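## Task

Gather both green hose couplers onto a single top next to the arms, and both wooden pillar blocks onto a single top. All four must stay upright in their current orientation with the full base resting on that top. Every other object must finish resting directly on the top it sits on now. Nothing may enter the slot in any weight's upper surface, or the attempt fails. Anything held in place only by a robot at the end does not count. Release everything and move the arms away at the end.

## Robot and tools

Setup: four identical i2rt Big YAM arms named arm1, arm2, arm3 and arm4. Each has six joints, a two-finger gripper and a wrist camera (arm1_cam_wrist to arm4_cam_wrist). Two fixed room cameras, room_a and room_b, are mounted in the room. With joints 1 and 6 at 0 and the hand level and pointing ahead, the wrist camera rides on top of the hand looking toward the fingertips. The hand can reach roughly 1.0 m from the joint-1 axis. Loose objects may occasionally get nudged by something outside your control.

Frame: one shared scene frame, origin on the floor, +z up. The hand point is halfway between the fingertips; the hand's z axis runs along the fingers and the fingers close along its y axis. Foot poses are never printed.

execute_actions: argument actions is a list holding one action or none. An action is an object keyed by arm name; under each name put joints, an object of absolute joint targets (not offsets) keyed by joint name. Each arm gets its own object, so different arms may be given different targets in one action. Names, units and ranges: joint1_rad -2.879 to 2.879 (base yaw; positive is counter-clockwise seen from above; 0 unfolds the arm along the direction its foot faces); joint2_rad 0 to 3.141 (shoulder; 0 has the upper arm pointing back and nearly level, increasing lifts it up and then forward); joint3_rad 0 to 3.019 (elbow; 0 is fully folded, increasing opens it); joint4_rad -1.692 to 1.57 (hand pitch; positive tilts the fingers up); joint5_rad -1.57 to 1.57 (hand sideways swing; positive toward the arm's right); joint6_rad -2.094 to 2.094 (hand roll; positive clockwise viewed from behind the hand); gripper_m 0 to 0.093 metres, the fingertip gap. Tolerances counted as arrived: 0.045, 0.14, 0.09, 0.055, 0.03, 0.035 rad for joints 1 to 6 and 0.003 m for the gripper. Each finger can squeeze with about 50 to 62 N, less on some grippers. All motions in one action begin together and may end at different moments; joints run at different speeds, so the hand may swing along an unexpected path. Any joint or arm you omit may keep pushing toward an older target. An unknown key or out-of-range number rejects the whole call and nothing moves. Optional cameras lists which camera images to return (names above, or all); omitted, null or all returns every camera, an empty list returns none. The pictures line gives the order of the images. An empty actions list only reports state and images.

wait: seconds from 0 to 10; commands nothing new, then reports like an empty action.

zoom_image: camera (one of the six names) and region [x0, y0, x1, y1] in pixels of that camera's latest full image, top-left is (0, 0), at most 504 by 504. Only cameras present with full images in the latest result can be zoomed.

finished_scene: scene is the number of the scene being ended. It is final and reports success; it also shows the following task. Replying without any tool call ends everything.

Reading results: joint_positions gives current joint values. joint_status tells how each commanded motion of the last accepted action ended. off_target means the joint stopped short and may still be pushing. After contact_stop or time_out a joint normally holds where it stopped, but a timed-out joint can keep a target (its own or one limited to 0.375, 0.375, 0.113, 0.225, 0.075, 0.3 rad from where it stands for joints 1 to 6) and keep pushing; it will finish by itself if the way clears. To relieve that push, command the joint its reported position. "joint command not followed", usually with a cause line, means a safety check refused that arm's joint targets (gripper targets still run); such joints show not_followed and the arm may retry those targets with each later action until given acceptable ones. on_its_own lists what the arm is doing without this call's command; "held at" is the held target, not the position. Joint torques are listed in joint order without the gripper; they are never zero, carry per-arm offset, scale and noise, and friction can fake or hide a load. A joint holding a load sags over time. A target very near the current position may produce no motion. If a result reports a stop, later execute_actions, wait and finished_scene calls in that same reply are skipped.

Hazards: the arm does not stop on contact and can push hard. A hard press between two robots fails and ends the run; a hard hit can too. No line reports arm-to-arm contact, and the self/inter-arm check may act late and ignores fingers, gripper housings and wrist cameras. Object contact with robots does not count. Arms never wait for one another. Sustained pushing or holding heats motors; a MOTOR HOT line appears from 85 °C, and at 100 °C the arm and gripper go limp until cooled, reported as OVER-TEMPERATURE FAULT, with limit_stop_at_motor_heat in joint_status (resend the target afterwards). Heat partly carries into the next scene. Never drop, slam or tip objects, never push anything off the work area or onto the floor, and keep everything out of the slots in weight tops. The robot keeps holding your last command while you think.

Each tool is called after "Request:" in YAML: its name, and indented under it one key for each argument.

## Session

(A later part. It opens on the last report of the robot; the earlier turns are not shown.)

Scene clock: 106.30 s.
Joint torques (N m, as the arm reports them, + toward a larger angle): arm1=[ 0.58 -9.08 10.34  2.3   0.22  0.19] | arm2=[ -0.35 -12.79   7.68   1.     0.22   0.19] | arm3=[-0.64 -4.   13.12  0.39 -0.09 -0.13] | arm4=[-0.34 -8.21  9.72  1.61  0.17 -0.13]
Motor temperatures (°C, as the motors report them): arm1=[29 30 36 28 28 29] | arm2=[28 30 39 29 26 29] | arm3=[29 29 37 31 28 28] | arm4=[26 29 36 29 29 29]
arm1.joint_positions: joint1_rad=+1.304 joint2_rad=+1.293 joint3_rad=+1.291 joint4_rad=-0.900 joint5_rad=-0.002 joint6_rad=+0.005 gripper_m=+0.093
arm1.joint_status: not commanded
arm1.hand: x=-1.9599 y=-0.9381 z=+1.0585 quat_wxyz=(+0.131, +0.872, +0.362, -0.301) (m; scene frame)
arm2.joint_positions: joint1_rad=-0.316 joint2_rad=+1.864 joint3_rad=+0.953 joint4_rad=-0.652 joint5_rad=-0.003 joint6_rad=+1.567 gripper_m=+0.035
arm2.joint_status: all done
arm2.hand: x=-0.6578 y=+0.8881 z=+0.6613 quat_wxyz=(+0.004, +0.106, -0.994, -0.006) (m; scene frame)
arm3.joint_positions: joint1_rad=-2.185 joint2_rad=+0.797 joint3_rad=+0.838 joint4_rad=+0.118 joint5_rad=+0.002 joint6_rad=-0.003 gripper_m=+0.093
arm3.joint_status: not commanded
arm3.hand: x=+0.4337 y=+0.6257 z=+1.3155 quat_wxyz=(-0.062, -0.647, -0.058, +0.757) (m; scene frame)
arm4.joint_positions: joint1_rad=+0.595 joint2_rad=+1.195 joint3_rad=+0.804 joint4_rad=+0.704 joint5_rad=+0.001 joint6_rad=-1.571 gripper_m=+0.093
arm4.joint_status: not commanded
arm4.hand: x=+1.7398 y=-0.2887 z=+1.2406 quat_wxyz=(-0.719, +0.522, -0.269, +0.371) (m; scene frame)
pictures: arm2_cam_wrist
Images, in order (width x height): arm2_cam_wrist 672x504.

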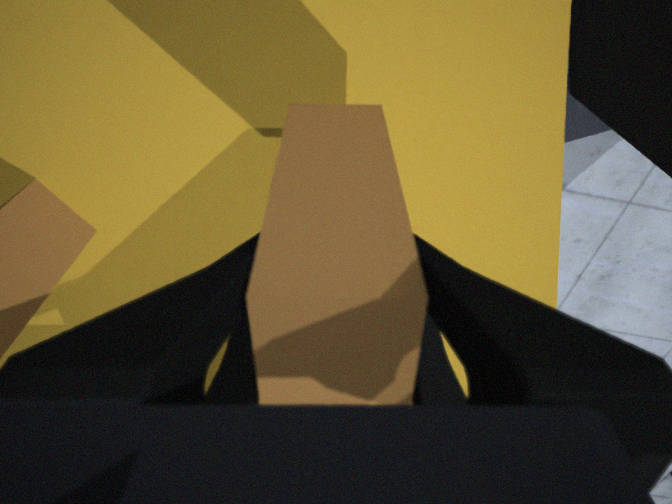

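Request:
execute_actions:
  actions: []
  cameras: ["arm2_cam_wrist","room_a","room_b"]

Request:
execute_actions:
  actions:
    - {"arm2":{"joints":{"joint2_rad":1.915,"joint4_rad":-0.60}}}
  cameras: ["arm2_cam_wrist"]

Scene clock: 115.60 s.
Joint torques (N m, as the arm reports them, + toward a larger angle): arm1=[-0.18 -9.55 10.27  2.21  0.19  0.13] | arm2=[ -0.31 -13.01   7.79   1.03   0.23   0.19] | arm3=[-0.6  -3.93 13.13  0.44 -0.09 -0.13] | arm4=[-0.76 -8.4   9.82  1.65  0.11 -0.11]
Motor temperatures (°C, as the motors report them): arm1=[29 30 36 28 28 29] | arm2=[28 30 37 29 26 29] | arm3=[29 29 38 31 28 28] | arm4=[26 29 36 29 29 29]
arm1.joint_positions: joint1_rad=+1.304 joint2_rad=+1.293 joint3_rad=+1.291 joint4_rad=-0.900 joint5_rad=-0.002 joint6_rad=+0.005 gripper_m=+0.093
arm1.joint_status: not commanded
arm1.hand: x=-1.9599 y=-0.9381 z=+1.0585 quat_wxyz=(+0.131, +0.872, +0.362, -0.301) (m; scene frame)
arm2.joint_positions: joint1_rad=-0.316 joint2_rad=+1.864 joint3_rad=+0.953 joint4_rad=-0.652 joint5_rad=-0.003 joint6_rad=+1.567 gripper_m=+0.035
arm2.joint_status: all done
arm2.hand: x=-0.6578 y=+0.8881 z=+0.6613 quat_wxyz=(+0.004, +0.106, -0.994, -0.006) (m; scene frame)
arm3.joint_positions: joint1_rad=-2.185 joint2_rad=+0.797 joint3_rad=+0.838 joint4_rad=+0.118 joint5_rad=+0.002 joint6_rad=-0.003 gripper_m=+0.093
arm3.joint_status: not commanded
arm3.hand: x=+0.4337 y=+0.6257 z=+1.3155 quat_wxyz=(-0.062, -0.647, -0.058, +0.757) (m; scene frame)
arm4.joint_positions: joint1_rad=+0.595 joint2_rad=+1.195 joint3_rad=+0.804 joint4_rad=+0.704 joint5_rad=+0.001 joint6_rad=-1.571 gripper_m=+0.093
arm4.joint_status: not commanded
arm4.hand: x=+1.7398 y=-0.2887 z=+1.2406 quat_wxyz=(-0.719, +0.522, -0.269, +0.371) (m; scene frame)
pictures: arm2_cam_wrist, room_a, room_b
Images, in order (width x height): arm2_cam_wrist 672x504, room_a 672x504, room_b 672x504.

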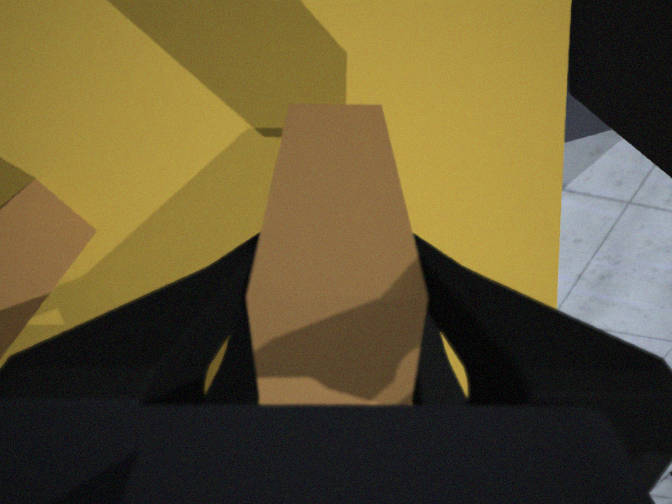

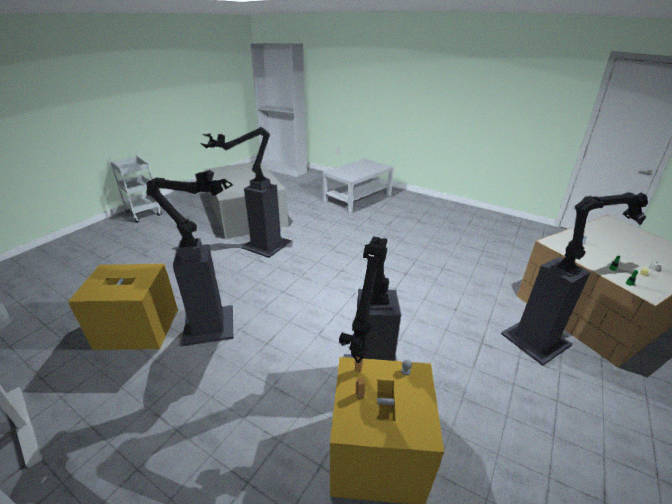

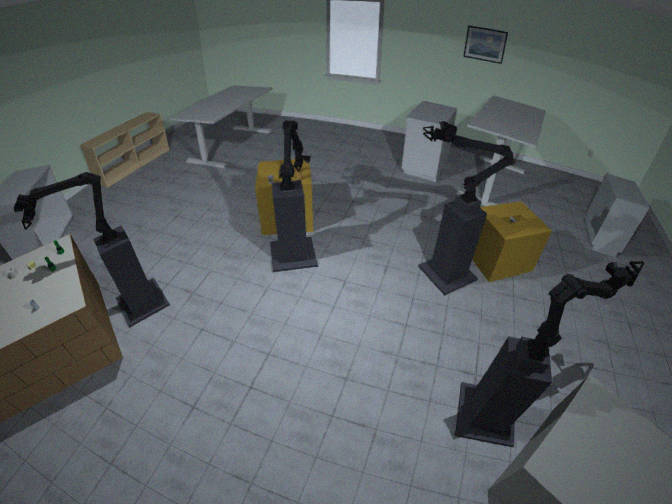

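Scene clock: 116.40 s.
Joint torques (N m, as the arm reports them, + toward a larger angle): arm1=[ 0.01 -9.03 10.36  2.2   0.15  0.16] | arm2=[ -0.35 -13.51   7.28   1.1    0.22   0.2 ] | arm3=[-0.52 -3.93 13.14  0.4  -0.09 -0.12] | arm4=[-0.49 -8.5   9.75  1.74  0.09 -0.1 ]
Motor temperatures (°C, as the motors report them): arm1=[29 30 36 28 28 29] | arm2=[28 30 37 29 26 29] | arm3=[29 29 38 31 28 28] | arm4=[26 29 36 29 29 29]
arm1.joint_positions: joint1_rad=+1.304 joint2_rad=+1.293 joint3_rad=+1.291 joint4_rad=-0.900 joint5_rad=-0.002 joint6_rad=+0.005 gripper_m=+0.093
arm1.joint_status: not commanded
arm1.hand: x=-1.9599 y=-0.9381 z=+1.0585 quat_wxyz=(+0.131, +0.872, +0.362, -0.301) (m; scene frame)
arm2.joint_positions: joint1_rad=-0.316 joint2_rad=+1.911 joint3_rad=+0.953 joint4_rad=-0.617 joint5_rad=-0.003 joint6_rad=+1.567 gripper_m=+0.035
arm2.joint_status: all done
arm2.hand: x=-0.6576 y=+0.8869 z=+0.6422 quat_wxyz=(+0.004, +0.106, -0.994, +0.000) (m; scene frame)
arm3.joint_positions: joint1_rad=-2.185 joint2_rad=+0.797 joint3_rad=+0.838 joint4_rad=+0.118 joint5_rad=+0.002 joint6_rad=-0.003 gripper_m=+0.093
arm3.joint_status: not commanded
arm3.hand: x=+0.4337 y=+0.6257 z=+1.3155 quat_wxyz=(-0.062, -0.647, -0.058, +0.757) (m; scene frame)
arm4.joint_positions: joint1_rad=+0.595 joint2_rad=+1.195 joint3_rad=+0.804 joint4_rad=+0.704 joint5_rad=+0.001 joint6_rad=-1.571 gripper_m=+0.093
arm4.joint_status: not commanded
arm4.hand: x=+1.7398 y=-0.2887 z=+1.2406 quat_wxyz=(-0.719, +0.522, -0.269, +0.371) (m; scene frame)
pictures: arm2_cam_wrist
Images, in order (width x height): arm2_cam_wrist 672x504.

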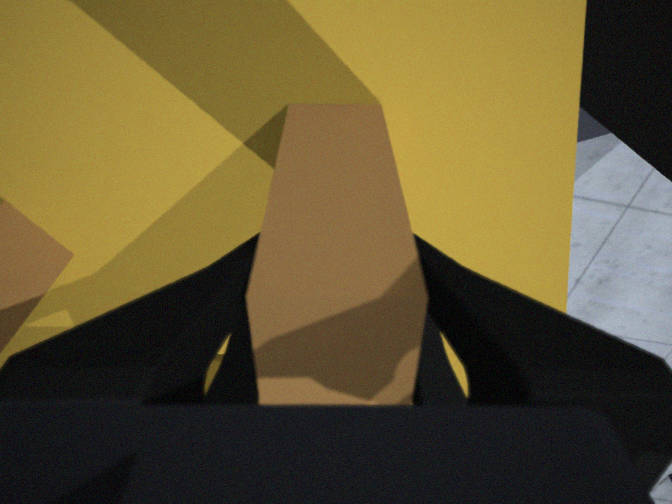

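In contact.

Request:
execute_actions:
  actions:
    - {"arm2":{"joints":{"gripper_m":0.093}}}
  cameras: ["arm2_cam_wrist"]

Request:
execute_actions:
  actions:
    - {"arm2":{"joints":{"joint2_rad":1.72,"joint4_rad":-0.72}}}
  cameras: ["arm2_cam_wrist"]

Scene clock: 118.80 s.
Joint torques (N m, as the arm reports them, + toward a larger angle): arm1=[ 0.1  -8.32 10.41  2.15  0.18  0.17] | arm2=[ -0.3  -13.4    7.25   1.01   0.23   0.21] | arm3=[-0.69 -3.81 13.16  0.42 -0.08 -0.12] | arm4=[-0.15 -8.64  9.68  1.63  0.16 -0.14]
Motor temperatures (°C, as the motors report them): arm1=[29 30 36 28 28 29] | arm2=[28 30 37 29 26 29] | arm3=[29 29 38 31 28 28] | arm4=[26 29 36 29 29 29]
arm1.joint_positions: joint1_rad=+1.304 joint2_rad=+1.293 joint3_rad=+1.291 joint4_rad=-0.900 joint5_rad=-0.002 joint6_rad=+0.005 gripper_m=+0.093
arm1.joint_status: not commanded
arm1.hand: x=-1.9599 y=-0.9381 z=+1.0585 quat_wxyz=(+0.131, +0.872, +0.362, -0.301) (m; scene frame)
arm2.joint_positions: joint1_rad=-0.316 joint2_rad=+1.911 joint3_rad=+0.953 joint4_rad=-0.617 joint5_rad=-0.003 joint6_rad=+1.567 gripper_m=+0.093
arm2.joint_status: all done
arm2.hand: x=-0.6576 y=+0.8869 z=+0.6422 quat_wxyz=(+0.004, +0.106, -0.994, +0.000) (m; scene frame)
arm3.joint_positions: joint1_rad=-2.185 joint2_rad=+0.797 joint3_rad=+0.838 joint4_rad=+0.118 joint5_rad=+0.002 joint6_rad=-0.003 gripper_m=+0.093
arm3.joint_status: not commanded
arm3.hand: x=+0.4337 y=+0.6257 z=+1.3155 quat_wxyz=(-0.062, -0.647, -0.058, +0.757) (m; scene frame)
arm4.joint_positions: joint1_rad=+0.595 joint2_rad=+1.195 joint3_rad=+0.804 joint4_rad=+0.704 joint5_rad=+0.001 joint6_rad=-1.571 gripper_m=+0.093
arm4.joint_status: not commanded
arm4.hand: x=+1.7398 y=-0.2887 z=+1.2406 quat_wxyz=(-0.719, +0.522, -0.269, +0.371) (m; scene frame)
pictures: arm2_cam_wrist
Images, in order (width x height): arm2_cam_wrist 672x504.

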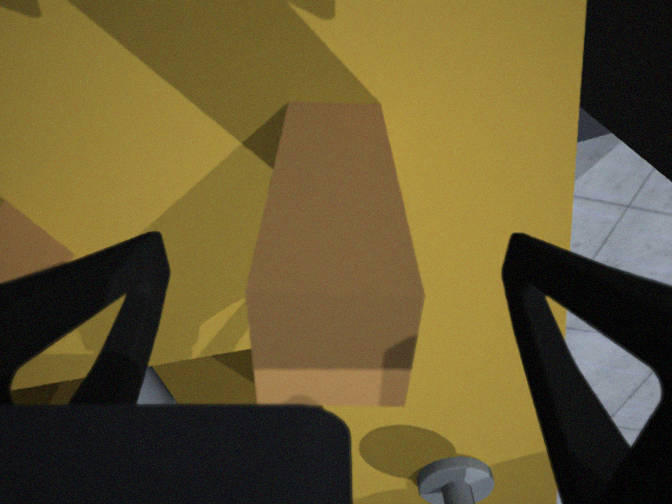

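Scene clock: 119.80 s.
Joint torques (N m, as the arm reports them, + toward a larger angle): arm1=[ 0.04 -8.66 10.38  2.15  0.17  0.19] | arm2=[ -0.23 -11.92   8.96  -0.27   0.2    0.19] | arm3=[-0.68 -3.95 13.16  0.43 -0.09 -0.12] | arm4=[-0.35 -8.28  9.73  1.67  0.14 -0.11]
Motor temperatures (°C, as the motors report them): arm1=[29 30 36 28 28 29] | arm2=[28 30 37 29 26 29] | arm3=[29 29 38 31 28 28] | arm4=[26 29 36 29 29 29]
arm1.joint_positions: joint1_rad=+1.304 joint2_rad=+1.293 joint3_rad=+1.291 joint4_rad=-0.900 joint5_rad=-0.002 joint6_rad=+0.005 gripper_m=+0.093
arm1.joint_status: not commanded
arm1.hand: x=-1.9599 y=-0.9381 z=+1.0585 quat_wxyz=(+0.131, +0.872, +0.362, -0.301) (m; scene frame)
arm2.joint_positions: joint1_rad=-0.316 joint2_rad=+1.705 joint3_rad=+0.953 joint4_rad=-0.704 joint5_rad=-0.003 joint6_rad=+1.567 gripper_m=+0.093
arm2.joint_status: all done
arm2.hand: x=-0.6605 y=+0.9024 z=+0.7275 quat_wxyz=(+0.010, +0.106, -0.993, -0.059) (m; scene frame)
arm3.joint_positions: joint1_rad=-2.185 joint2_rad=+0.797 joint3_rad=+0.838 joint4_rad=+0.118 joint5_rad=+0.002 joint6_rad=-0.003 gripper_m=+0.093
arm3.joint_status: not commanded
arm3.hand: x=+0.4337 y=+0.6257 z=+1.3155 quat_wxyz=(-0.062, -0.647, -0.058, +0.757) (m; scene frame)
arm4.joint_positions: joint1_rad=+0.595 joint2_rad=+1.195 joint3_rad=+0.804 joint4_rad=+0.704 joint5_rad=+0.001 joint6_rad=-1.571 gripper_m=+0.093
arm4.joint_status: not commanded
arm4.hand: x=+1.7398 y=-0.2887 z=+1.2406 quat_wxyz=(-0.719, +0.522, -0.269, +0.371) (m; scene frame)
pictures: arm2_cam_wrist
Images, in order (width x height): arm2_cam_wrist 672x504.

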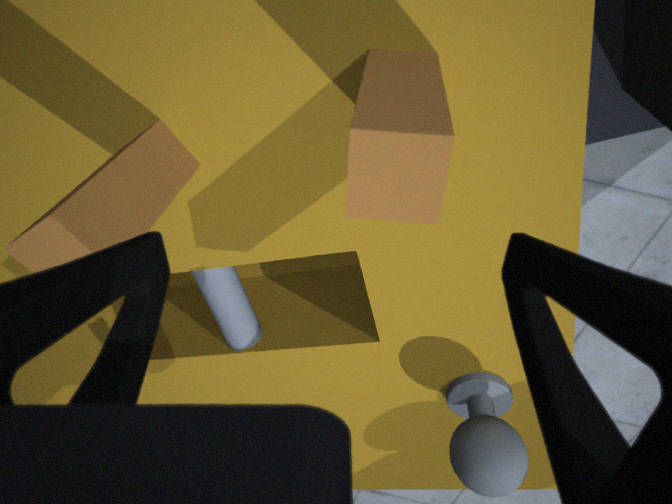

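Request:
execute_actions:
  actions:
    - {"arm2":{"joints":{"joint2_rad":1.25,"joint4_rad":-1.0}}}

Scene clock: 122.27 s.
Joint torques (N m, as the arm reports them, + toward a larger angle): arm1=[ 0.09 -9.54 10.18  2.26  0.15  0.16] | arm2=[-0.4  -7.28 11.67  0.07  0.22  0.17] | arm3=[-0.44 -3.87 13.11  0.41 -0.08 -0.12] | arm4=[-0.71 -7.86  9.91  1.69  0.15 -0.12]
Motor temperatures (°C, as the motors report them): arm1=[29 30 36 28 28 29] | arm2=[28 30 37 29 26 29] | arm3=[29 29 38 31 28 28] | arm4=[26 29 36 29 29 29]
arm1.joint_positions: joint1_rad=+1.304 joint2_rad=+1.293 joint3_rad=+1.291 joint4_rad=-0.900 joint5_rad=-0.002 joint6_rad=+0.005 gripper_m=+0.093
arm1.joint_status: not commanded
arm1.hand: x=-1.9599 y=-0.9381 z=+1.0585 quat_wxyz=(+0.131, +0.872, +0.362, -0.301) (m; scene frame)
arm2.joint_positions: joint1_rad=-0.316 joint2_rad=+1.237 joint3_rad=+0.953 joint4_rad=-0.983 joint5_rad=-0.003 joint6_rad=+1.567 gripper_m=+0.093
arm2.joint_status: all done
arm2.hand: x=-0.6501 y=+0.8577 z=+0.9045 quat_wxyz=(+0.019, +0.105, -0.983, -0.152) (m; scene frame)
arm3.joint_positions: joint1_rad=-2.185 joint2_rad=+0.797 joint3_rad=+0.838 joint4_rad=+0.118 joint5_rad=+0.002 joint6_rad=-0.003 gripper_m=+0.093
arm3.joint_status: not commanded
arm3.hand: x=+0.4337 y=+0.6257 z=+1.3155 quat_wxyz=(-0.062, -0.647, -0.058, +0.757) (m; scene frame)
arm4.joint_positions: joint1_rad=+0.595 joint2_rad=+1.195 joint3_rad=+0.804 joint4_rad=+0.704 joint5_rad=+0.001 joint6_rad=-1.571 gripper_m=+0.093
arm4.joint_status: not commanded
arm4.hand: x=+1.7398 y=-0.2887 z=+1.2406 quat_wxyz=(-0.719, +0.522, -0.269, +0.371) (m; scene frame)
pictures: arm1_cam_wrist, arm2_cam_wrist, arm3_cam_wrist, arm4_cam_wrist, room_a, room_b
Images, in order (width x height): arm1_cam_wrist 672x504, arm2_cam_wrist 672x504, arm3_cam_wrist 672x504, arm4_cam_wrist 672x504, room_a 672x504, room_b 672x504.

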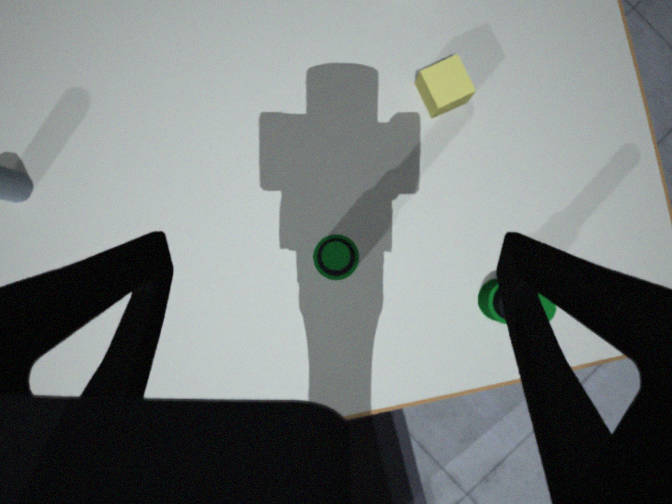

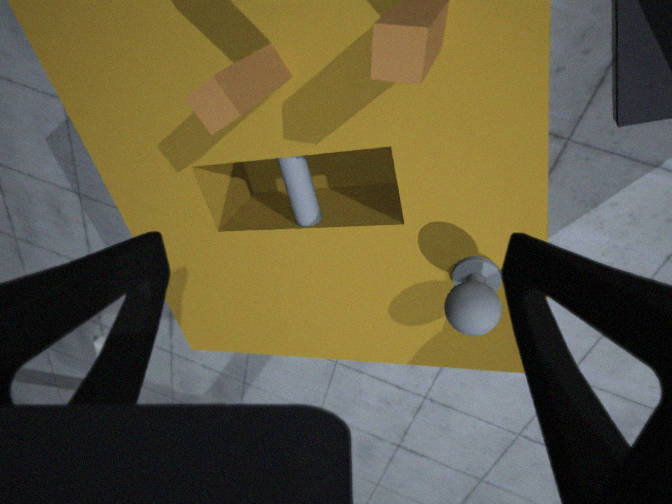

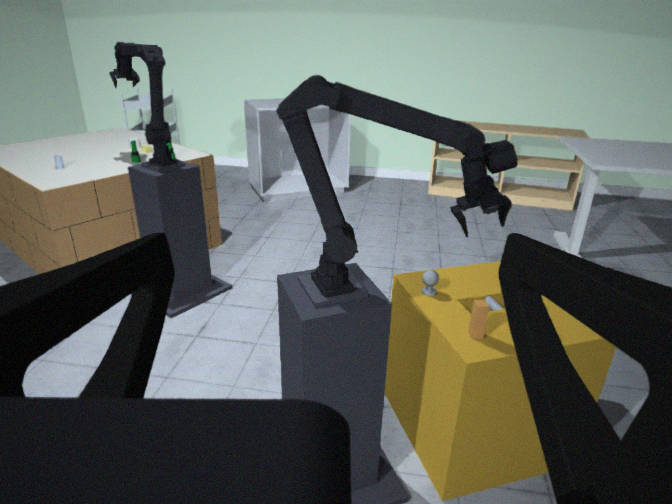

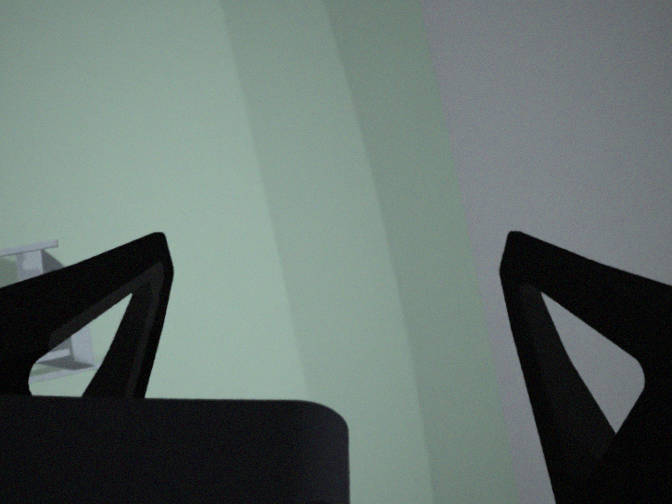

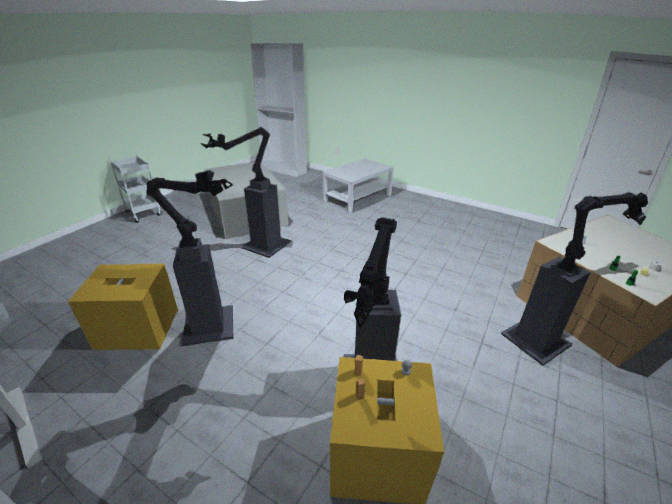

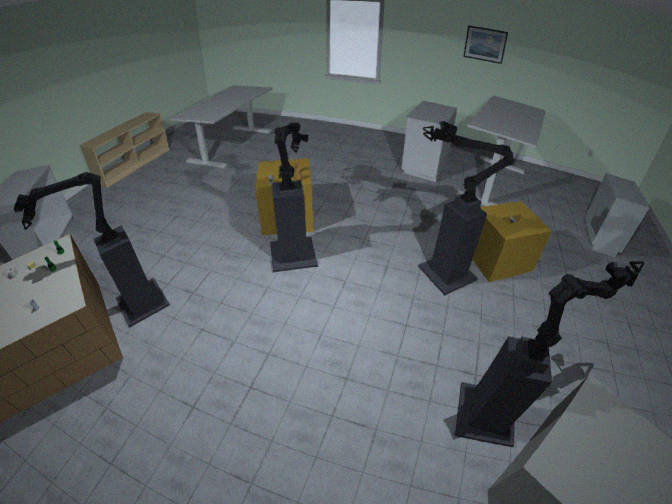

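Request:
finished_scene:
  scene: 2

The scene is finished: the task was done.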